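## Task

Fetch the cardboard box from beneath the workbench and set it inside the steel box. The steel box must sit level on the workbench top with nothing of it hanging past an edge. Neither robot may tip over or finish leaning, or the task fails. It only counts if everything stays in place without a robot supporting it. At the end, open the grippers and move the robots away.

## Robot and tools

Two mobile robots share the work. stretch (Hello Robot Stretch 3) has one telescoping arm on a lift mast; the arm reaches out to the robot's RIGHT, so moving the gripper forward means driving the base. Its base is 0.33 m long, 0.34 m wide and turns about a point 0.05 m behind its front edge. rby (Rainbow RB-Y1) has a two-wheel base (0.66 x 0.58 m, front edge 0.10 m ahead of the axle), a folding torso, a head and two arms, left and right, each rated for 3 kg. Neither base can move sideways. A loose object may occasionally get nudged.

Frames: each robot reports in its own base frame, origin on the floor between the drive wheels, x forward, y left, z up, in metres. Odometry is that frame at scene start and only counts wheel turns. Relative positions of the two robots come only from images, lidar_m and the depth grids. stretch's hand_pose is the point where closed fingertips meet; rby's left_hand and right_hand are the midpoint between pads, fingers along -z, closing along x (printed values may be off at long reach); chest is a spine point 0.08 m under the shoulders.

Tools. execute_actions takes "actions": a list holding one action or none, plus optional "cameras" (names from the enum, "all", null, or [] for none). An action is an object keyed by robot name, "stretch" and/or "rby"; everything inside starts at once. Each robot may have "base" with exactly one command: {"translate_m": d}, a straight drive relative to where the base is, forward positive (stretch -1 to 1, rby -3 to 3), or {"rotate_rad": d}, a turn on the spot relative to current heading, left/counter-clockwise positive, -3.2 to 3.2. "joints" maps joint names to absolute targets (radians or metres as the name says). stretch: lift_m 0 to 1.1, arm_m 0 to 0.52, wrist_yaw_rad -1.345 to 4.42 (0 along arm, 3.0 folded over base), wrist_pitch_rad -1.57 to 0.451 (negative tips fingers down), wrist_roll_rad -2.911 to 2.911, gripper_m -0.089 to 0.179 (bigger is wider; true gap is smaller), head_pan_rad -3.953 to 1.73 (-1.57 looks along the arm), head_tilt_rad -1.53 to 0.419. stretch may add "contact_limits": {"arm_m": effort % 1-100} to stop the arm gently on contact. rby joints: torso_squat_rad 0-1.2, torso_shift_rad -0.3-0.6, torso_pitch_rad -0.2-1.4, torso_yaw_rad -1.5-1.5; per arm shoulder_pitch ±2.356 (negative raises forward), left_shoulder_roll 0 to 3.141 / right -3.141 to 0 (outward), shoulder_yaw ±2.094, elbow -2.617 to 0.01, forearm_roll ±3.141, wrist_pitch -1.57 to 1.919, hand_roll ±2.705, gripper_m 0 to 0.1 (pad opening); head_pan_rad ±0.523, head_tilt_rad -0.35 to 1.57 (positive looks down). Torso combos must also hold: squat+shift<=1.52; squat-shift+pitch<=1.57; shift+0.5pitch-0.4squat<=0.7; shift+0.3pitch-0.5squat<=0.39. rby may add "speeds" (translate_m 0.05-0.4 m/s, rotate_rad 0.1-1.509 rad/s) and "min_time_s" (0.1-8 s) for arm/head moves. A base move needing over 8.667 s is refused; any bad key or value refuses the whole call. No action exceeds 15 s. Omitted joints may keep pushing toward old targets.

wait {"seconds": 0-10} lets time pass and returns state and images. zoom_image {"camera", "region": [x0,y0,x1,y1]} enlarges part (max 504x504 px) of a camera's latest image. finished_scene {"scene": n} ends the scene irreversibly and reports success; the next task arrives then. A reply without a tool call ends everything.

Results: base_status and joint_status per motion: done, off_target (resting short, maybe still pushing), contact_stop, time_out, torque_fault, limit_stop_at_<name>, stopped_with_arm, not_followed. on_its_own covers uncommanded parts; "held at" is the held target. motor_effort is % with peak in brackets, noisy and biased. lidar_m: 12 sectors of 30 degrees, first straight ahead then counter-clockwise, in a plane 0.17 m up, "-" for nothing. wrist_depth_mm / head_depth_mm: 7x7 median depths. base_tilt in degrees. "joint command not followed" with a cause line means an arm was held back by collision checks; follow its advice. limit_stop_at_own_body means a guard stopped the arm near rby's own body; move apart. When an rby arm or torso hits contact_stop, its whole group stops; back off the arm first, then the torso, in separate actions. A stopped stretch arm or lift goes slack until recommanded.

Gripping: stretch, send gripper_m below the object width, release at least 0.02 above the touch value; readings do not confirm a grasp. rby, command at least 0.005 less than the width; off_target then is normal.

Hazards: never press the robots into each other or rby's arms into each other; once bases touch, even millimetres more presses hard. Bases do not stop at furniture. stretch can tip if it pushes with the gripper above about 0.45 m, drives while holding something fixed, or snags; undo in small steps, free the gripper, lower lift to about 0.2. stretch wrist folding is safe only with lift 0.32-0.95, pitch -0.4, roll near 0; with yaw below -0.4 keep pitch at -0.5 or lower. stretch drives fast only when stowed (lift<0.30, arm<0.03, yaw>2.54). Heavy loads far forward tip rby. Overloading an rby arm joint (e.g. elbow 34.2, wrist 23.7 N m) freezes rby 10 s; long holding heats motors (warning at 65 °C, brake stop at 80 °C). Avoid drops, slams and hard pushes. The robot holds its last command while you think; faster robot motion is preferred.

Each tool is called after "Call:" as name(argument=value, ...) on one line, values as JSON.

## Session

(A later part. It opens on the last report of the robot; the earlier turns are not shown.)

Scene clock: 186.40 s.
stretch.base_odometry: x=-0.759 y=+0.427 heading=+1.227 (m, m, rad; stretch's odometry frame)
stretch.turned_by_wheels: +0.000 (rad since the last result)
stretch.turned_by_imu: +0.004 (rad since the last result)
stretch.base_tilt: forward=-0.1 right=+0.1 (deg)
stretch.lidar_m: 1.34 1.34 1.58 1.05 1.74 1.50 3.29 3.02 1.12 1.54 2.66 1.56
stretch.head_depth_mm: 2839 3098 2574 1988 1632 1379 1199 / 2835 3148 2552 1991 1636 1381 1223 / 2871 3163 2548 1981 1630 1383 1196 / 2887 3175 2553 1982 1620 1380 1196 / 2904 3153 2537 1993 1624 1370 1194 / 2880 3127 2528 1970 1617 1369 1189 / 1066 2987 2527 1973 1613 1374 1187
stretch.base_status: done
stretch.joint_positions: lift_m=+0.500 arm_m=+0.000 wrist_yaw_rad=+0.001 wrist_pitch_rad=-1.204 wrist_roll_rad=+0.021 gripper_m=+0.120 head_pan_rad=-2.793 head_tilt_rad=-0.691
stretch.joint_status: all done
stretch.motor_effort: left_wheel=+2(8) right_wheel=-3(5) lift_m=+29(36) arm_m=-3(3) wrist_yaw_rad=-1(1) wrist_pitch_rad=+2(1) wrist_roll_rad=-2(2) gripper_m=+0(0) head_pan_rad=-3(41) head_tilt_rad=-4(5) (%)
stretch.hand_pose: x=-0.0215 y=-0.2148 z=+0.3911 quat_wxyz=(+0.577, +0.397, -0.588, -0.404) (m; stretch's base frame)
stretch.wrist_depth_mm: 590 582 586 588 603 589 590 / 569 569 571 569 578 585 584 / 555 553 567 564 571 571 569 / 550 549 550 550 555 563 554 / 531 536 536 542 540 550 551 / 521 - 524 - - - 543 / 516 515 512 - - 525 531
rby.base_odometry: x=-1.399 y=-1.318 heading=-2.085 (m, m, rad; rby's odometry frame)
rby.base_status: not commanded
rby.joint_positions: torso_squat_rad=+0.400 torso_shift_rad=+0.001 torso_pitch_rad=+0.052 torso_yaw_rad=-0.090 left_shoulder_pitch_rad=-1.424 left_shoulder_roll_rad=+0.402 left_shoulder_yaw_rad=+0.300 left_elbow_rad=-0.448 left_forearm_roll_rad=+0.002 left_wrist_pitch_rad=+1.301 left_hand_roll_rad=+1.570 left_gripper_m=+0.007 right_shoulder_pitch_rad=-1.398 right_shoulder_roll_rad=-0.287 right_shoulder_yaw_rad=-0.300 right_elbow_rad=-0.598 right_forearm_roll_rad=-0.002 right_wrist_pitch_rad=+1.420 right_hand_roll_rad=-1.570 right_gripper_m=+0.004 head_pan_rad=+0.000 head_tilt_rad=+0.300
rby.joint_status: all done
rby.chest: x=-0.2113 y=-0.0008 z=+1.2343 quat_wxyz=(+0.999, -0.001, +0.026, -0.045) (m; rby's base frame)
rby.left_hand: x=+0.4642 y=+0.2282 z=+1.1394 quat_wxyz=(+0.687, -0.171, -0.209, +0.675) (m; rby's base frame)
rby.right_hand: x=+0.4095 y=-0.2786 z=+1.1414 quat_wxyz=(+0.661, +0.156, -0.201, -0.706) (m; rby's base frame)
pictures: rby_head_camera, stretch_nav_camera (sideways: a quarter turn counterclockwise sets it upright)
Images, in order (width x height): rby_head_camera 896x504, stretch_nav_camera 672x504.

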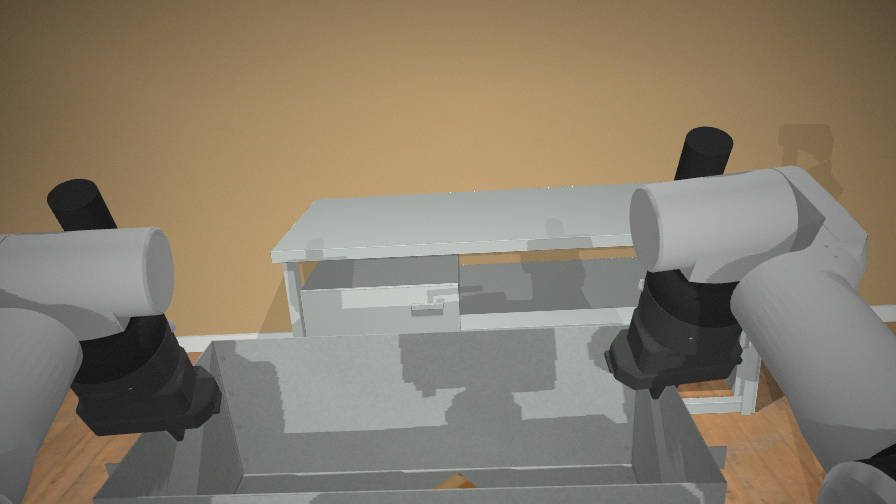

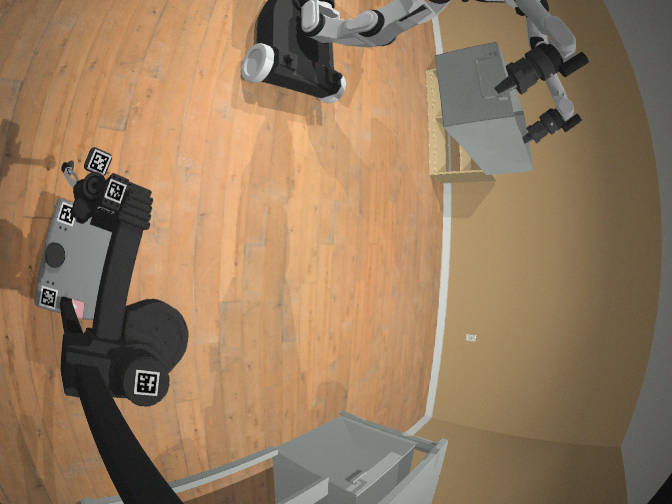

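Call:
execute_actions(actions=[{"stretch":{"base":{"rotate_rad":0.6},"joints":{"head_pan_rad":1.6,"head_tilt_rad":-0.3}},"rby":{"base":{"rotate_rad":-0.175},"joints":{"torso_squat_rad":0.1}}}], cameras=[])

Call:
execute_actions(actions=[{"stretch":{"base":{"translate_m":0.55}},"rby":{"base":{"translate_m":1.5},"speeds":{"translate_m":0.3},"joints":{"head_tilt_rad":0.5}}}], cameras=["rby_head_camera","stretch_nav_camera","stretch_head_camera"])

Scene clock: 191.03 s.
stretch.base_odometry: x=-0.759 y=+0.427 heading=+1.827 (m, m, rad; stretch's odometry frame)
stretch.turned_by_wheels: +0.600 (rad since the last result)
stretch.turned_by_imu: +0.610 (rad since the last result)
stretch.base_tilt: forward=+0.0 right=+0.1 (deg)
stretch.lidar_m: 1.35 1.67 1.05 1.74 1.62 3.29 1.54 1.15 4.06 2.36 1.50 1.34
stretch.head_depth_mm: 1501 1572 1655 1610 1162 1246 1410 / 1538 1607 1714 1617 1229 1350 1525 / 1600 1667 1771 1634 1231 1406 1529 / 1635 1743 1834 1626 1526 1462 1532 / 1689 1799 1907 1626 1597 1740 1487 / 1748 1853 1982 1630 1599 1799 1517 / 1799 1917 2043 1641 1625 1742 1537
stretch.base_status: done
stretch.joint_positions: lift_m=+0.500 arm_m=+0.000 wrist_yaw_rad=+0.001 wrist_pitch_rad=-1.204 wrist_roll_rad=+0.021 gripper_m=+0.120 head_pan_rad=+1.593 head_tilt_rad=-0.309
stretch.joint_status: all done
stretch.motor_effort: left_wheel=-3(7) right_wheel=+4(6) lift_m=+28(29) arm_m=-3(4) wrist_yaw_rad=-1(1) wrist_pitch_rad=+2(2) wrist_roll_rad=-2(2) gripper_m=-1(0) head_pan_rad=+3(40) head_tilt_rad=+3(27) (%)
stretch.hand_pose: x=-0.0215 y=-0.2148 z=+0.3911 quat_wxyz=(+0.577, +0.397, -0.588, -0.404) (m; stretch's base frame)
stretch.wrist_depth_mm: 583 588 590 584 587 589 596 / 571 575 572 574 574 585 580 / 555 557 561 567 567 570 569 / 545 544 546 557 561 561 561 / 531 536 546 538 552 541 545 / 518 - 532 - - - 537 / 510 510 511 - - 527 525
rby.base_odometry: x=-1.399 y=-1.318 heading=-2.259 (m, m, rad; rby's odometry frame)
rby.base_status: done
rby.joint_positions: torso_squat_rad=+0.100 torso_shift_rad=+0.001 torso_pitch_rad=+0.053 torso_yaw_rad=-0.090 left_shoulder_pitch_rad=-1.424 left_shoulder_roll_rad=+0.402 left_shoulder_yaw_rad=+0.300 left_elbow_rad=-0.448 left_forearm_roll_rad=+0.003 left_wrist_pitch_rad=+1.301 left_hand_roll_rad=+1.570 left_gripper_m=+0.007 right_shoulder_pitch_rad=-1.398 right_shoulder_roll_rad=-0.287 right_shoulder_yaw_rad=-0.300 right_elbow_rad=-0.598 right_forearm_roll_rad=-0.002 right_wrist_pitch_rad=+1.420 right_hand_roll_rad=-1.570 right_gripper_m=+0.004 head_pan_rad=+0.000 head_tilt_rad=+0.300
rby.joint_status: all done
rby.chest: x=-0.2111 y=-0.0008 z=+1.2860 quat_wxyz=(+0.999, -0.001, +0.026, -0.045) (m; rby's base frame)
rby.left_hand: x=+0.4643 y=+0.2281 z=+1.1910 quat_wxyz=(+0.687, -0.171, -0.209, +0.675) (m; rby's base frame)
rby.right_hand: x=+0.4096 y=-0.2786 z=+1.1930 quat_wxyz=(+0.661, +0.156, -0.200, -0.706) (m; rby's base frame)
pictures: none
No camera images: the call's "cameras" was empty. Leave "cameras" out to get every camera's image.

Scene clock: 197.47 s.
stretch.base_odometry: x=-0.899 y=+0.959 heading=+1.827 (m, m, rad; stretch's odometry frame)
stretch.turned_by_wheels: +0.000 (rad since the last result)
stretch.turned_by_imu: +0.002 (rad since the last result)
stretch.base_tilt: forward=+0.0 right=+0.1 (deg)
stretch.lidar_m: 0.83 1.04 1.61 0.95 1.78 1.24 1.34 4.71 4.26 1.46 0.91 0.82
stretch.head_depth_mm: 1327 1405 1479 1562 1656 1754 1535 / 1368 1437 1532 1621 1722 1804 1530 / 1412 1488 1585 1668 1771 1840 1527 / 1452 1537 1625 1618 1674 1464 1440 / 1502 1601 1701 1634 1097 1152 1214 / 1558 1653 1763 1621 1168 1302 1531 / 1610 1720 1830 1637 1173 1352 1541
stretch.base_status: done
stretch.joint_positions: lift_m=+0.500 arm_m=+0.000 wrist_yaw_rad=+0.001 wrist_pitch_rad=-1.204 wrist_roll_rad=+0.021 gripper_m=+0.120 head_pan_rad=+1.593 head_tilt_rad=-0.309
stretch.joint_status: not commanded
stretch.motor_effort: left_wheel=-4(5) right_wheel=+4(10) lift_m=+29(28) arm_m=-3(3) wrist_yaw_rad=-1(1) wrist_pitch_rad=+2(2) wrist_roll_rad=-2(2) gripper_m=+0(0) head_pan_rad=+3(3) head_tilt_rad=+3(4) (%)
stretch.hand_pose: x=-0.0215 y=-0.2148 z=+0.3911 quat_wxyz=(+0.577, +0.397, -0.588, -0.404) (m; stretch's base frame)
stretch.wrist_depth_mm: 575 590 585 588 585 592 607 / 561 571 567 574 582 585 585 / 559 559 556 557 568 561 573 / 540 545 549 549 554 571 562 / 534 537 536 548 544 549 547 / 520 - 528 - - - 535 / 513 514 519 - - 523 516
rby.base_odometry: x=-2.352 y=-2.476 heading=-2.260 (m, m, rad; rby's odometry frame)
rby.base_status: done
rby.joint_positions: torso_squat_rad=+0.100 torso_shift_rad=+0.001 torso_pitch_rad=+0.052 torso_yaw_rad=-0.090 left_shoulder_pitch_rad=-1.424 left_shoulder_roll_rad=+0.402 left_shoulder_yaw_rad=+0.300 left_elbow_rad=-0.448 left_forearm_roll_rad=+0.003 left_wrist_pitch_rad=+1.301 left_hand_roll_rad=+1.570 left_gripper_m=+0.007 right_shoulder_pitch_rad=-1.398 right_shoulder_roll_rad=-0.287 right_shoulder_yaw_rad=-0.300 right_elbow_rad=-0.598 right_forearm_roll_rad=-0.002 right_wrist_pitch_rad=+1.420 right_hand_roll_rad=-1.570 right_gripper_m=+0.004 head_pan_rad=+0.000 head_tilt_rad=+0.500
rby.joint_status: all done
rby.chest: x=-0.2112 y=-0.0008 z=+1.2860 quat_wxyz=(+0.999, -0.001, +0.026, -0.045) (m; rby's base frame)
rby.left_hand: x=+0.4643 y=+0.2281 z=+1.1910 quat_wxyz=(+0.687, -0.171, -0.209, +0.675) (m; rby's base frame)
rby.right_hand: x=+0.4096 y=-0.2786 z=+1.1931 quat_wxyz=(+0.661, +0.156, -0.200, -0.706) (m; rby's base frame)
pictures: rby_head_camera, stretch_head_camera (sideways: a quarter turn clockwise sets it upright), stretch_nav_camera (sideways: a quarter turn counterclockwise sets it upright)
Images, in order (width x height): rby_head_camera 896x504, stretch_head_camera 896x504, stretch_nav_camera 672x504.

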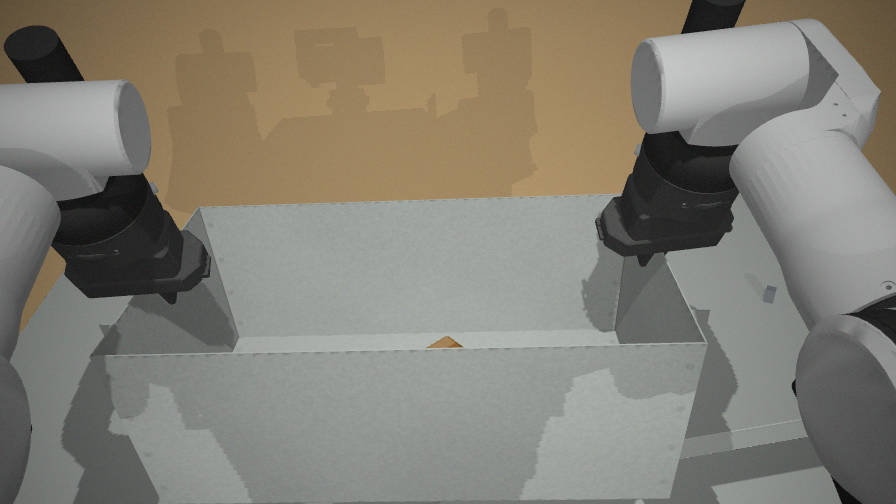

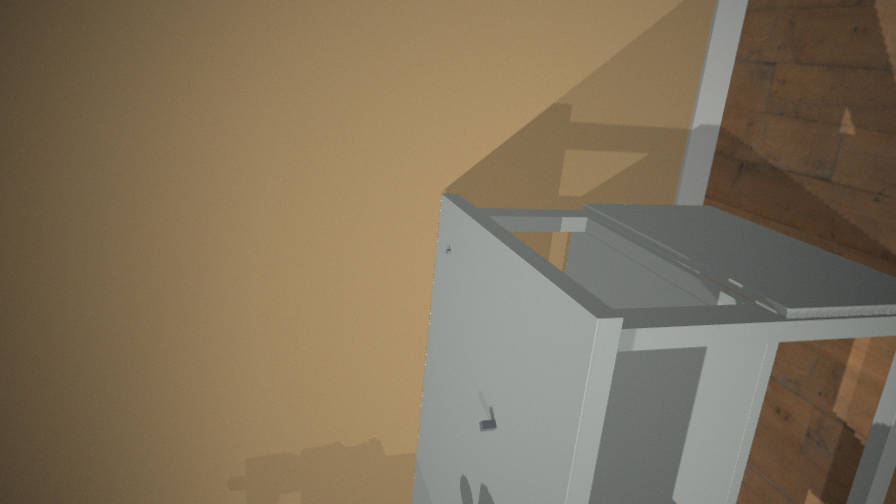

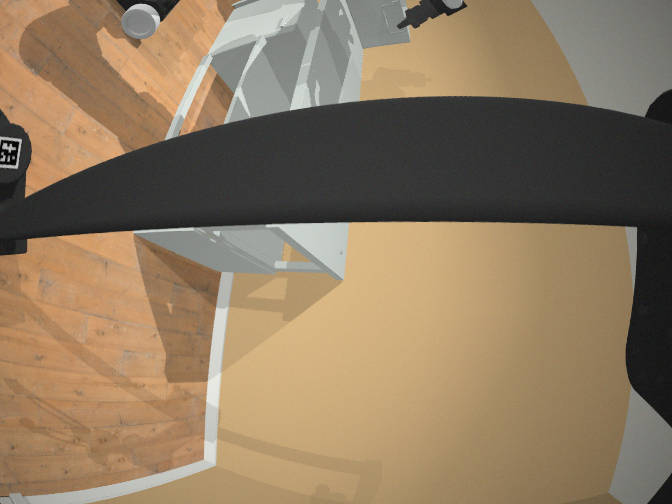

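Call:
execute_actions(actions=[{"stretch":{"base":{"rotate_rad":0.5}},"rby":{"base":{"rotate_rad":0.15},"speeds":{"rotate_rad":0.3}}}], cameras=[])

Call:
execute_actions(actions=[{"rby":{"base":{"translate_m":0.25},"speeds":{"translate_m":0.15},"joints":{"head_tilt_rad":0.9,"torso_squat_rad":0.4}}}], cameras=["rby_head_camera","stretch_nav_camera","stretch_head_camera"])

Scene clock: 201.33 s.
stretch.base_odometry: x=-0.899 y=+0.959 heading=+2.327 (m, m, rad; stretch's odometry frame)
stretch.turned_by_wheels: +0.500 (rad since the last result)
stretch.turned_by_imu: +0.509 (rad since the last result)
stretch.base_tilt: forward=+0.0 right=+0.1 (deg)
stretch.lidar_m: 1.02 1.61 0.95 1.78 1.23 1.26 4.62 4.26 1.52 0.92 0.82 0.83
stretch.head_depth_mm: 1560 1650 1711 1621 1038 1057 1120 / 1700 1770 1880 1621 1164 1303 1527 / 1861 1961 2054 1630 1518 1464 1481 / 2043 2153 2297 1626 1674 1864 1525 / 2288 2416 2489 1763 1859 1912 1525 / 2553 2670 1414 1896 1970 1920 1527 / 2922 2978 1380 2149 2277 1917 1491
stretch.base_status: done
stretch.joint_positions: lift_m=+0.500 arm_m=+0.000 wrist_yaw_rad=+0.001 wrist_pitch_rad=-1.204 wrist_roll_rad=+0.021 gripper_m=+0.120 head_pan_rad=+1.593 head_tilt_rad=-0.309
stretch.joint_status: not commanded
stretch.motor_effort: left_wheel=-3(7) right_wheel=+4(10) lift_m=+28(30) arm_m=-3(3) wrist_yaw_rad=+0(1) wrist_pitch_rad=+2(2) wrist_roll_rad=-2(2) gripper_m=+0(0) head_pan_rad=+3(3) head_tilt_rad=+4(4) (%)
stretch.hand_pose: x=-0.0215 y=-0.2148 z=+0.3911 quat_wxyz=(+0.577, +0.397, -0.588, -0.404) (m; stretch's base frame)
stretch.wrist_depth_mm: 578 588 582 594 589 598 599 / 563 573 573 573 573 576 580 / 551 551 567 563 566 572 577 / 544 542 546 548 553 553 557 / 533 531 539 542 543 541 544 / 520 - 526 - - - 531 / 513 514 514 - - 519 526
rby.base_odometry: x=-2.352 y=-2.476 heading=-2.110 (m, m, rad; rby's odometry frame)
rby.base_status: done
rby.joint_positions: torso_squat_rad=+0.100 torso_shift_rad=+0.001 torso_pitch_rad=+0.052 torso_yaw_rad=-0.090 left_shoulder_pitch_rad=-1.424 left_shoulder_roll_rad=+0.402 left_shoulder_yaw_rad=+0.300 left_elbow_rad=-0.448 left_forearm_roll_rad=+0.003 left_wrist_pitch_rad=+1.301 left_hand_roll_rad=+1.570 left_gripper_m=+0.007 right_shoulder_pitch_rad=-1.398 right_shoulder_roll_rad=-0.287 right_shoulder_yaw_rad=-0.300 right_elbow_rad=-0.598 right_forearm_roll_rad=-0.002 right_wrist_pitch_rad=+1.420 right_hand_roll_rad=-1.570 right_gripper_m=+0.004 head_pan_rad=+0.000 head_tilt_rad=+0.500
rby.joint_status: not commanded
rby.chest: x=-0.2112 y=-0.0008 z=+1.2860 quat_wxyz=(+0.999, -0.001, +0.026, -0.045) (m; rby's base frame)
rby.left_hand: x=+0.4643 y=+0.2282 z=+1.1910 quat_wxyz=(+0.687, -0.171, -0.209, +0.675) (m; rby's base frame)
rby.right_hand: x=+0.4096 y=-0.2786 z=+1.1931 quat_wxyz=(+0.661, +0.156, -0.200, -0.706) (m; rby's base frame)
pictures: none
No camera images: the call's "cameras" was empty. Leave "cameras" out to get every camera's image.

Scene clock: 203.87 s.
stretch.base_odometry: x=-0.899 y=+0.959 heading=+2.327 (m, m, rad; stretch's odometry frame)
stretch.turned_by_wheels: +0.000 (rad since the last result)
stretch.turned_by_imu: +0.001 (rad since the last result)
stretch.base_tilt: forward=+0.0 right=+0.1 (deg)
stretch.lidar_m: 1.02 1.61 0.95 1.40 1.31 3.57 4.59 4.26 1.51 0.92 0.82 0.83
stretch.head_depth_mm: 1578 1639 1718 1618 1044 1057 1123 / 1695 1790 1865 1617 1165 1300 1530 / 1859 1961 2062 1630 1535 1467 1489 / 2039 2167 2274 1635 1677 1854 1520 / 2240 2351 1584 1761 1862 1926 1526 / 2569 2635 1688 1920 1959 1911 1536 / 2924 2959 3429 2149 2279 1622 1539
stretch.base_status: not commanded
stretch.joint_positions: lift_m=+0.500 arm_m=+0.000 wrist_yaw_rad=+0.001 wrist_pitch_rad=-1.204 wrist_roll_rad=+0.021 gripper_m=+0.120 head_pan_rad=+1.593 head_tilt_rad=-0.309
stretch.joint_status: not commanded
stretch.motor_effort: left_wheel=-3(3) right_wheel=+4(4) lift_m=+28(29) arm_m=-3(3) wrist_yaw_rad=-1(0) wrist_pitch_rad=+1(2) wrist_roll_rad=-2(2) gripper_m=+0(0) head_pan_rad=+3(3) head_tilt_rad=+4(3) (%)
stretch.hand_pose: x=-0.0215 y=-0.2148 z=+0.3911 quat_wxyz=(+0.577, +0.397, -0.588, -0.404) (m; stretch's base frame)
stretch.wrist_depth_mm: 582 582 589 587 587 595 601 / 573 568 575 578 583 580 582 / 557 551 560 569 563 559 570 / 544 554 549 549 556 556 555 / 533 535 541 533 543 544 544 / 524 - 528 - - - 538 / 515 514 520 - - 520 533
rby.base_odometry: x=-2.481 y=-2.691 heading=-2.110 (m, m, rad; rby's odometry frame)
rby.base_status: done
rby.joint_positions: torso_squat_rad=+0.400 torso_shift_rad=+0.001 torso_pitch_rad=+0.052 torso_yaw_rad=-0.090 left_shoulder_pitch_rad=-1.424 left_shoulder_roll_rad=+0.402 left_shoulder_yaw_rad=+0.300 left_elbow_rad=-0.448 left_forearm_roll_rad=+0.003 left_wrist_pitch_rad=+1.301 left_hand_roll_rad=+1.570 left_gripper_m=+0.007 right_shoulder_pitch_rad=-1.398 right_shoulder_roll_rad=-0.287 right_shoulder_yaw_rad=-0.300 right_elbow_rad=-0.598 right_forearm_roll_rad=-0.002 right_wrist_pitch_rad=+1.420 right_hand_roll_rad=-1.570 right_gripper_m=+0.004 head_pan_rad=+0.000 head_tilt_rad=+0.900
rby.joint_status: all done
rby.chest: x=-0.2113 y=-0.0008 z=+1.2343 quat_wxyz=(+0.999, -0.001, +0.026, -0.045) (m; rby's base frame)
rby.left_hand: x=+0.4642 y=+0.2282 z=+1.1394 quat_wxyz=(+0.687, -0.171, -0.210, +0.675) (m; rby's base frame)
rby.right_hand: x=+0.4095 y=-0.2785 z=+1.1415 quat_wxyz=(+0.661, +0.156, -0.201, -0.706) (m; rby's base frame)
pictures: rby_head_camera, stretch_head_camera (sideways: a quarter turn clockwise sets it upright), stretch_nav_camera (sideways: a quarter turn counterclockwise sets it upright)
Images, in order (width x height): rby_head_camera 896x504, stretch_head_camera 896x504, stretch_nav_camera 672x504.

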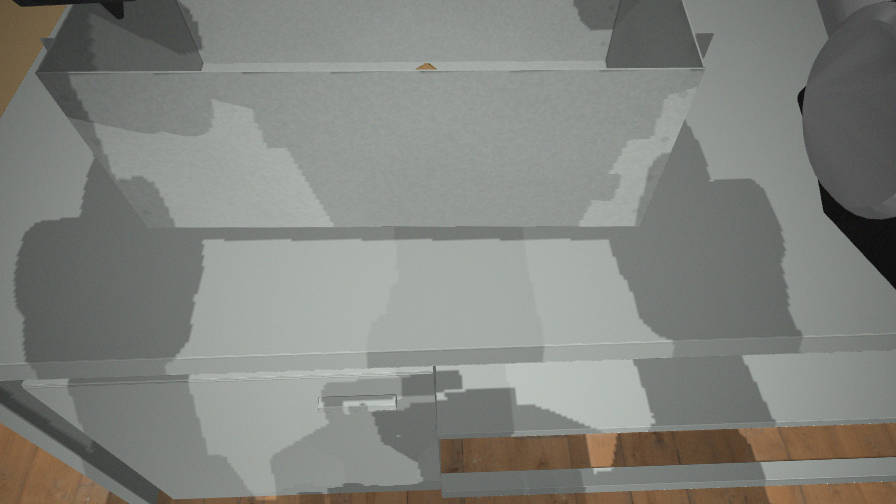

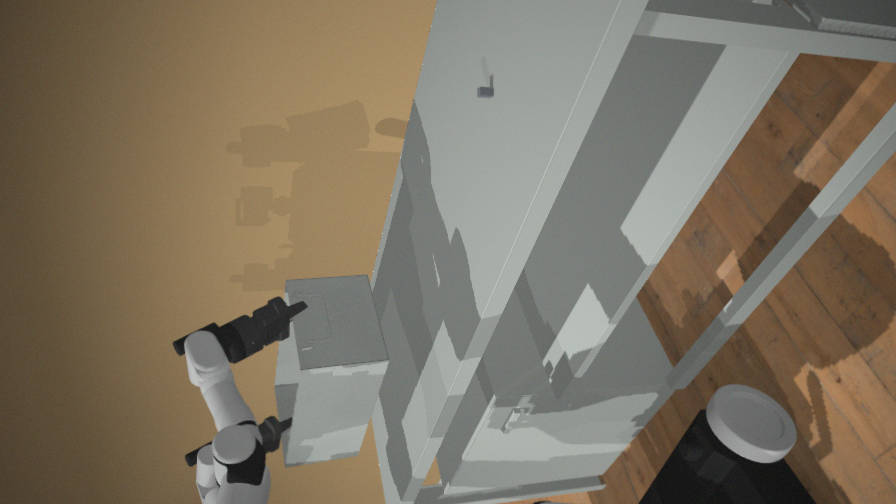

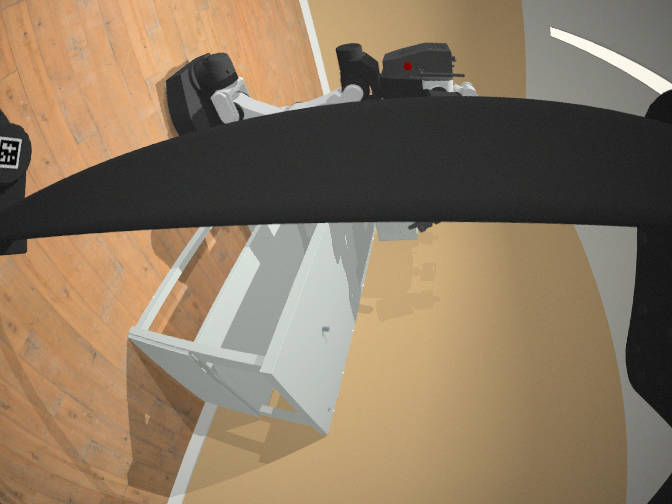

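Call:
execute_actions(actions=[{"rby":{"base":{"translate_m":0.06},"joints":{"head_tilt_rad":0.8,"torso_squat_rad":0.58}}}], cameras=["rby_head_camera","stretch_head_camera"])

Scene clock: 209.50 s.
stretch.base_odometry: x=-0.899 y=+0.959 heading=+2.327 (m, m, rad; stretch's odometry frame)
stretch.turned_by_wheels: +0.000 (rad since the last result)
stretch.turned_by_imu: +0.001 (rad since the last result)
stretch.base_tilt: forward=+0.0 right=+0.1 (deg)
stretch.lidar_m: 1.02 1.61 0.95 1.39 1.40 3.57 4.60 4.24 1.51 0.92 0.82 0.82
stretch.head_depth_mm: 1572 1629 1715 1620 1044 1053 1121 / 1705 1781 1861 1627 1167 1297 1536 / 1856 1951 2081 1620 1532 1464 1486 / 2054 2164 2246 1623 1679 1826 1525 / 2252 2339 1629 1652 1866 1926 1540 / 2551 2659 1775 1898 1959 1716 1526 / 2943 3046 3401 2136 2058 1691 1533
stretch.base_status: not commanded
stretch.joint_positions: lift_m=+0.500 arm_m=+0.000 wrist_yaw_rad=+0.001 wrist_pitch_rad=-1.204 wrist_roll_rad=+0.021 gripper_m=+0.120 head_pan_rad=+1.593 head_tilt_rad=-0.309
stretch.joint_status: not commanded
stretch.motor_effort: left_wheel=-3(3) right_wheel=+4(4) lift_m=+30(29) arm_m=-3(3) wrist_yaw_rad=-1(1) wrist_pitch_rad=+1(2) wrist_roll_rad=-2(2) gripper_m=+0(0) head_pan_rad=+3(3) head_tilt_rad=+5(3) (%)
stretch.hand_pose: x=-0.0215 y=-0.2148 z=+0.3911 quat_wxyz=(+0.577, +0.397, -0.588, -0.404) (m; stretch's base frame)
stretch.wrist_depth_mm: 576 573 585 585 592 595 589 / 563 572 579 571 574 578 590 / 547 555 566 561 568 573 566 / 542 548 548 555 550 550 556 / 529 540 543 546 538 550 543 / 518 - 523 - - - 541 / 510 510 511 - - 521 528
rby.base_odometry: x=-2.511 y=-2.743 heading=-2.110 (m, m, rad; rby's odometry frame)
rby.base_status: done
rby.joint_positions: torso_squat_rad=+0.580 torso_shift_rad=+0.001 torso_pitch_rad=+0.052 torso_yaw_rad=-0.090 left_shoulder_pitch_rad=-1.424 left_shoulder_roll_rad=+0.402 left_shoulder_yaw_rad=+0.300 left_elbow_rad=-0.448 left_forearm_roll_rad=+0.003 left_wrist_pitch_rad=+1.301 left_hand_roll_rad=+1.570 left_gripper_m=+0.007 right_shoulder_pitch_rad=-1.398 right_shoulder_roll_rad=-0.287 right_shoulder_yaw_rad=-0.300 right_elbow_rad=-0.598 right_forearm_roll_rad=-0.002 right_wrist_pitch_rad=+1.420 right_hand_roll_rad=-1.570 right_gripper_m=+0.004 head_pan_rad=+0.000 head_tilt_rad=+0.800
rby.joint_status: all done
rby.chest: x=-0.2114 y=-0.0007 z=+1.1751 quat_wxyz=(+0.999, -0.001, +0.026, -0.045) (m; rby's base frame)
rby.left_hand: x=+0.4641 y=+0.2283 z=+1.0802 quat_wxyz=(+0.687, -0.171, -0.210, +0.675) (m; rby's base frame)
rby.right_hand: x=+0.4094 y=-0.2785 z=+1.0823 quat_wxyz=(+0.661, +0.156, -0.201, -0.706) (m; rby's base frame)
pictures: rby_head_camera, stretch_head_camera (sideways: a quarter turn clockwise sets it upright)
Images, in order (width x height): rby_head_camera 896x504, stretch_head_camera 896x504.

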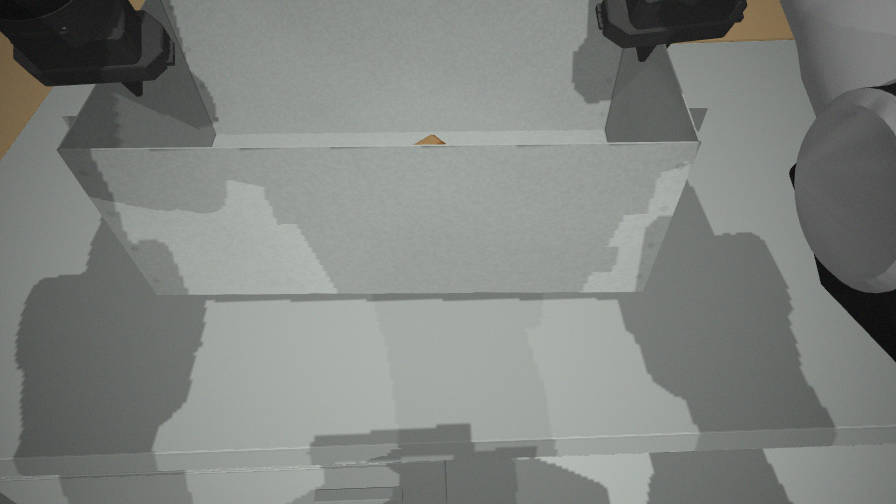

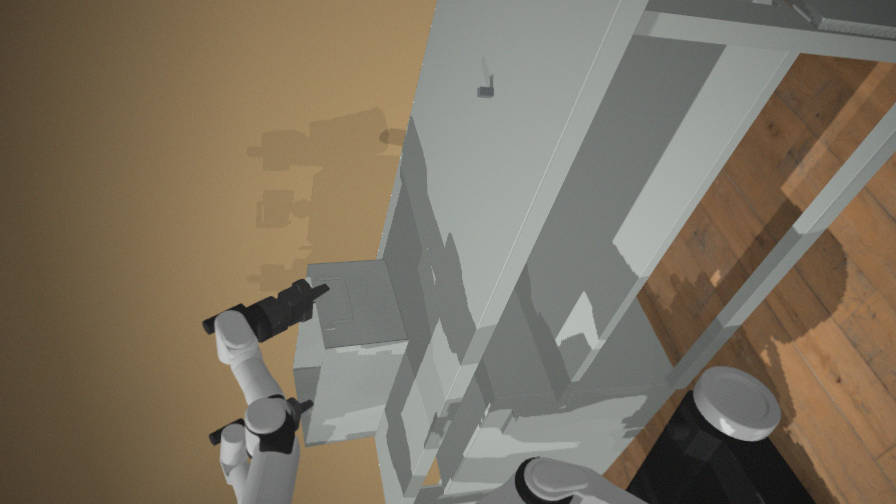

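Call:
execute_actions(actions=[{"rby":{"joints":{"torso_squat_rad":0.68}}}], cameras=["rby_head_camera","stretch_head_camera"])

Call:
zoom_image(camera="stretch_head_camera", region=[280,220,520,480])

Scene clock: 211.73 s.
stretch.base_odometry: x=-0.899 y=+0.959 heading=+2.327 (m, m, rad; stretch's odometry frame)
stretch.turned_by_wheels: +0.000 (rad since the last result)
stretch.turned_by_imu: +0.001 (rad since the last result)
stretch.base_tilt: forward=+0.0 right=+0.1 (deg)
stretch.lidar_m: 1.02 1.61 0.95 1.40 1.40 3.58 4.66 4.24 1.51 0.92 0.82 0.83
stretch.head_depth_mm: 1576 1653 1717 1630 1042 1058 1118 / 1712 1780 1864 1622 1162 1302 1519 / 1864 1938 2063 1627 1532 1457 1489 / 2041 2167 2237 1622 1675 1860 1525 / 2271 2377 1619 1626 1863 1924 1530 / 2557 2738 1786 1869 1962 1711 1535 / 2942 3144 1970 2147 1648 1679 1530
stretch.base_status: not commanded
stretch.joint_positions: lift_m=+0.500 arm_m=+0.000 wrist_yaw_rad=+0.001 wrist_pitch_rad=-1.204 wrist_roll_rad=+0.021 gripper_m=+0.120 head_pan_rad=+1.593 head_tilt_rad=-0.309
stretch.joint_status: not commanded
stretch.motor_effort: left_wheel=-3(3) right_wheel=+4(4) lift_m=+29(29) arm_m=-3(3) wrist_yaw_rad=-1(0) wrist_pitch_rad=+2(2) wrist_roll_rad=-2(2) gripper_m=+0(0) head_pan_rad=+3(3) head_tilt_rad=+4(3) (%)
stretch.hand_pose: x=-0.0215 y=-0.2148 z=+0.3911 quat_wxyz=(+0.577, +0.397, -0.588, -0.404) (m; stretch's base frame)
stretch.wrist_depth_mm: 583 583 585 590 588 586 598 / 565 568 581 575 576 581 584 / 559 552 558 567 571 570 570 / 551 546 545 547 553 556 555 / 533 532 537 537 543 543 545 / 514 - 527 - - - 541 / 513 516 515 - - 528 527
rby.base_odometry: x=-2.511 y=-2.743 heading=-2.110 (m, m, rad; rby's odometry frame)
rby.base_status: not commanded
rby.joint_positions: torso_squat_rad=+0.680 torso_shift_rad=+0.001 torso_pitch_rad=+0.052 torso_yaw_rad=-0.090 left_shoulder_pitch_rad=-1.424 left_shoulder_roll_rad=+0.402 left_shoulder_yaw_rad=+0.300 left_elbow_rad=-0.448 left_forearm_roll_rad=+0.003 left_wrist_pitch_rad=+1.301 left_hand_roll_rad=+1.570 left_gripper_m=+0.007 right_shoulder_pitch_rad=-1.398 right_shoulder_roll_rad=-0.287 right_shoulder_yaw_rad=-0.300 right_elbow_rad=-0.598 right_forearm_roll_rad=-0.002 right_wrist_pitch_rad=+1.420 right_hand_roll_rad=-1.570 right_gripper_m=+0.004 head_pan_rad=+0.000 head_tilt_rad=+0.800
rby.joint_status: all done
rby.chest: x=-0.2115 y=-0.0007 z=+1.1339 quat_wxyz=(+0.999, -0.001, +0.026, -0.045) (m; rby's base frame)
rby.left_hand: x=+0.4640 y=+0.2283 z=+1.0390 quat_wxyz=(+0.687, -0.171, -0.210, +0.675) (m; rby's base frame)
rby.right_hand: x=+0.4093 y=-0.2784 z=+1.0412 quat_wxyz=(+0.661, +0.156, -0.201, -0.706) (m; rby's base frame)
pictures: rby_head_camera, stretch_head_camera (sideways: a quarter turn clockwise sets it upright)
Images, in order (width x height): rby_head_camera 896x504, stretch_head_camera 896x504.

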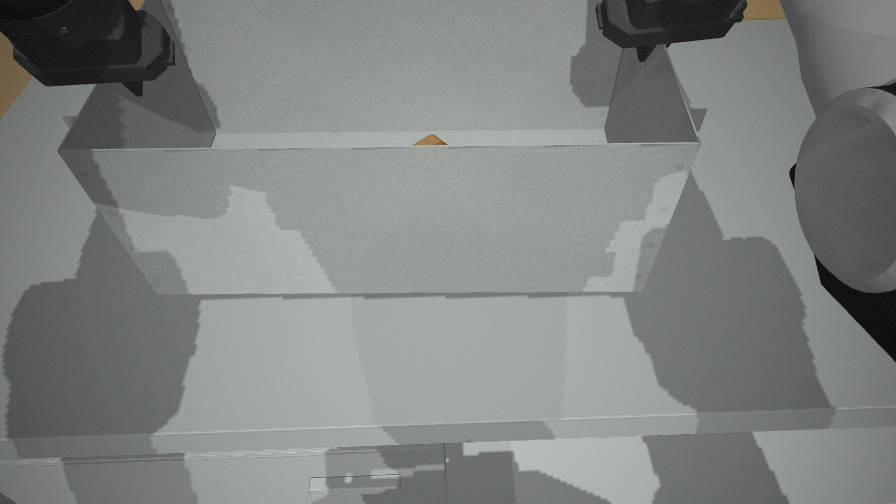

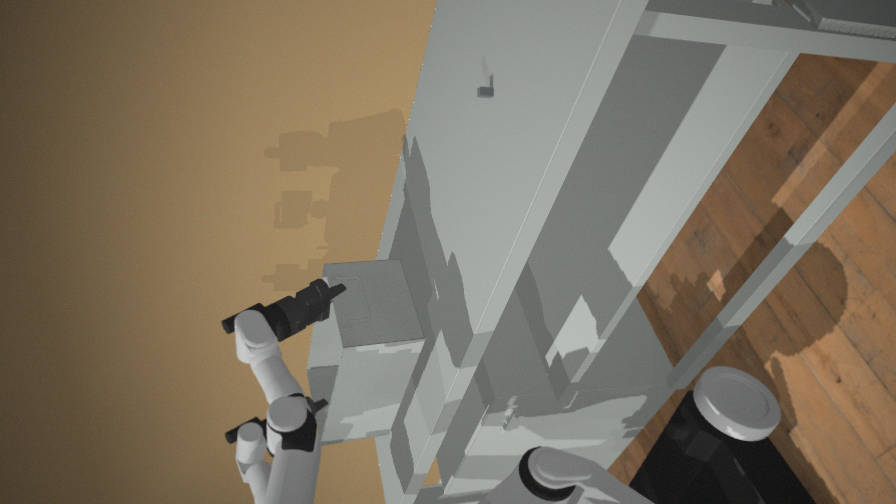

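Region (280, 220, 520, 480) of stretch_head_camera's 896x504 image, scaled by 1.938, with more detail than that image has; it fills the left 465 columns of this view, and the rest is white.

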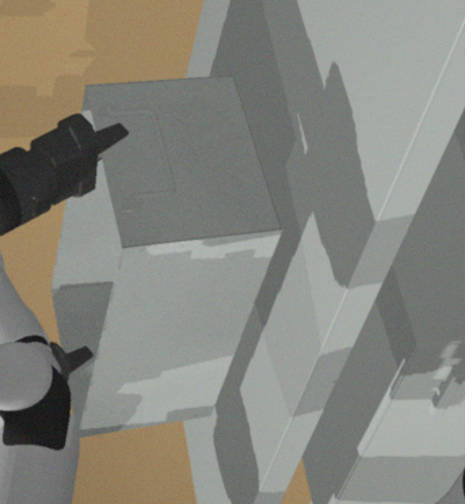

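Call:
execute_actions(actions=[{"rby":{"joints":{"torso_squat_rad":0.73}}}], cameras=["rby_head_camera"])

Scene clock: 214.17 s.
stretch.base_odometry: x=-0.899 y=+0.959 heading=+2.327 (m, m, rad; stretch's odometry frame)
stretch.turned_by_wheels: +0.000 (rad since the last result)
stretch.turned_by_imu: +0.001 (rad since the last result)
stretch.base_tilt: forward=+0.0 right=+0.0 (deg)
stretch.lidar_m: 1.02 1.61 0.95 1.40 1.40 3.59 4.59 4.26 1.51 0.92 0.82 0.82
stretch.head_depth_mm: 1570 1641 1710 1620 1042 1057 1121 / 1696 1781 1863 1622 1161 1301 1526 / 1866 1951 2057 1627 1525 1459 1487 / 2074 2155 2244 1622 1668 1848 1534 / 2292 2387 1621 1628 1853 1930 1539 / 2565 2726 1786 1838 1960 1715 1526 / 2922 3147 1800 2146 1643 1678 1541
stretch.base_status: not commanded
stretch.joint_positions: lift_m=+0.500 arm_m=+0.000 wrist_yaw_rad=+0.001 wrist_pitch_rad=-1.204 wrist_roll_rad=+0.021 gripper_m=+0.120 head_pan_rad=+1.593 head_tilt_rad=-0.309
stretch.joint_status: not commanded
stretch.motor_effort: left_wheel=-3(3) right_wheel=+4(4) lift_m=+29(29) arm_m=-3(3) wrist_yaw_rad=-1(1) wrist_pitch_rad=+2(2) wrist_roll_rad=-2(2) gripper_m=+0(0) head_pan_rad=+3(3) head_tilt_rad=+4(3) (%)
stretch.hand_pose: x=-0.0215 y=-0.2148 z=+0.3911 quat_wxyz=(+0.577, +0.397, -0.588, -0.404) (m; stretch's base frame)
stretch.wrist_depth_mm: 579 586 583 594 591 596 599 / 577 569 575 579 585 585 582 / 550 560 558 558 563 574 571 / 543 542 544 552 556 562 557 / 531 531 537 543 542 547 551 / 519 - 523 - - - 532 / 512 509 522 - - 521 528
rby.base_odometry: x=-2.511 y=-2.743 heading=-2.110 (m, m, rad; rby's odometry frame)
rby.base_status: not commanded
rby.joint_positions: torso_squat_rad=+0.730 torso_shift_rad=+0.001 torso_pitch_rad=+0.052 torso_yaw_rad=-0.090 left_shoulder_pitch_rad=-1.424 left_shoulder_roll_rad=+0.402 left_shoulder_yaw_rad=+0.300 left_elbow_rad=-0.448 left_forearm_roll_rad=+0.003 left_wrist_pitch_rad=+1.301 left_hand_roll_rad=+1.570 left_gripper_m=+0.007 right_shoulder_pitch_rad=-1.398 right_shoulder_roll_rad=-0.287 right_shoulder_yaw_rad=-0.300 right_elbow_rad=-0.598 right_forearm_roll_rad=-0.002 right_wrist_pitch_rad=+1.420 right_hand_roll_rad=-1.570 right_gripper_m=+0.004 head_pan_rad=+0.000 head_tilt_rad=+0.800
rby.joint_status: all done
rby.chest: x=-0.2115 y=-0.0007 z=+1.1112 quat_wxyz=(+0.999, -0.001, +0.026, -0.045) (m; rby's base frame)
rby.left_hand: x=+0.4639 y=+0.2283 z=+1.0164 quat_wxyz=(+0.687, -0.171, -0.210, +0.675) (m; rby's base frame)
rby.right_hand: x=+0.4093 y=-0.2784 z=+1.0185 quat_wxyz=(+0.661, +0.156, -0.201, -0.706) (m; rby's base frame)
pictures: rby_head_camera
Images, in order (width x height): rby_head_camera 896x504.

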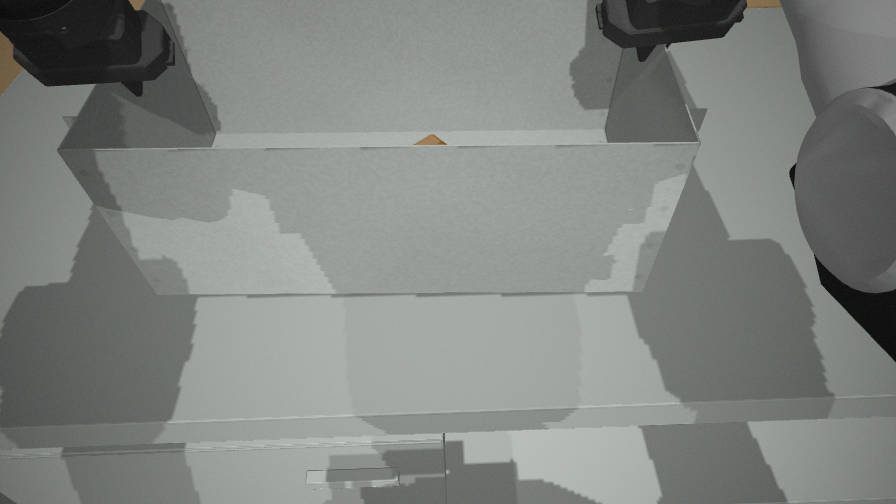

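Call:
execute_actions(actions=[{"rby":{"joints":{"torso_squat_rad":0.77}}}], cameras=["rby_head_camera"])

Scene clock: 216.90 s.
stretch.base_odometry: x=-0.899 y=+0.959 heading=+2.327 (m, m, rad; stretch's odometry frame)
stretch.turned_by_wheels: +0.000 (rad since the last result)
stretch.turned_by_imu: +0.001 (rad since the last result)
stretch.base_tilt: forward=+0.0 right=+0.1 (deg)
stretch.lidar_m: 1.02 1.61 0.95 1.39 1.40 3.57 4.59 4.26 1.51 0.92 0.82 0.83
stretch.head_depth_mm: 1566 1647 1713 1611 1045 1054 1120 / 1707 1787 1860 1623 1162 1300 1526 / 1863 1960 2053 1620 1533 1462 1478 / 2049 2164 2263 1620 1684 1860 1537 / 2262 2380 1616 1633 1860 1925 1529 / 2570 2787 1847 1841 1980 1717 1532 / 2973 3216 1817 2156 1650 1657 1530
stretch.base_status: not commanded
stretch.joint_positions: lift_m=+0.500 arm_m=+0.000 wrist_yaw_rad=+0.001 wrist_pitch_rad=-1.204 wrist_roll_rad=+0.021 gripper_m=+0.120 head_pan_rad=+1.593 head_tilt_rad=-0.309
stretch.joint_status: not commanded
stretch.motor_effort: left_wheel=-3(3) right_wheel=+4(4) lift_m=+28(30) arm_m=-3(3) wrist_yaw_rad=-1(2) wrist_pitch_rad=+2(2) wrist_roll_rad=-2(2) gripper_m=+0(0) head_pan_rad=+4(3) head_tilt_rad=+3(4) (%)
stretch.hand_pose: x=-0.0215 y=-0.2148 z=+0.3911 quat_wxyz=(+0.577, +0.397, -0.588, -0.404) (m; stretch's base frame)
stretch.wrist_depth_mm: 586 584 582 596 588 598 591 / 571 565 560 582 578 578 586 / 551 554 553 558 564 568 572 / 538 553 544 556 557 557 554 / 531 535 538 537 542 550 546 / 528 - 525 - - - 542 / 517 513 514 - - 524 530
rby.base_odometry: x=-2.511 y=-2.743 heading=-2.110 (m, m, rad; rby's odometry frame)
rby.base_status: not commanded
rby.joint_positions: torso_squat_rad=+0.770 torso_shift_rad=+0.001 torso_pitch_rad=+0.052 torso_yaw_rad=-0.090 left_shoulder_pitch_rad=-1.424 left_shoulder_roll_rad=+0.402 left_shoulder_yaw_rad=+0.300 left_elbow_rad=-0.448 left_forearm_roll_rad=+0.003 left_wrist_pitch_rad=+1.301 left_hand_roll_rad=+1.570 left_gripper_m=+0.007 right_shoulder_pitch_rad=-1.398 right_shoulder_roll_rad=-0.287 right_shoulder_yaw_rad=-0.300 right_elbow_rad=-0.598 right_forearm_roll_rad=-0.002 right_wrist_pitch_rad=+1.420 right_hand_roll_rad=-1.570 right_gripper_m=+0.004 head_pan_rad=+0.000 head_tilt_rad=+0.800
rby.joint_status: all done
rby.chest: x=-0.2115 y=-0.0007 z=+1.0921 quat_wxyz=(+0.999, -0.001, +0.026, -0.045) (m; rby's base frame)
rby.left_hand: x=+0.4639 y=+0.2283 z=+0.9973 quat_wxyz=(+0.687, -0.171, -0.210, +0.675) (m; rby's base frame)
rby.right_hand: x=+0.4093 y=-0.2784 z=+0.9994 quat_wxyz=(+0.661, +0.156, -0.201, -0.706) (m; rby's base frame)
pictures: rby_head_camera
Images, in order (width x height): rby_head_camera 896x504.

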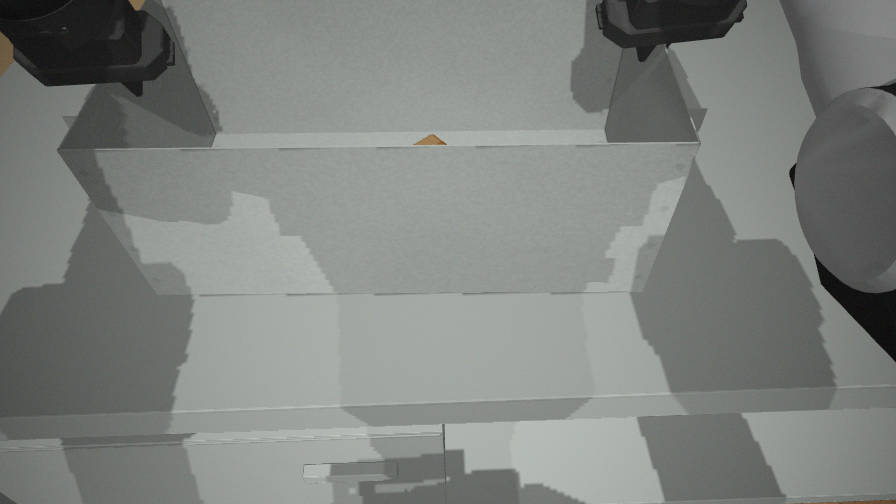

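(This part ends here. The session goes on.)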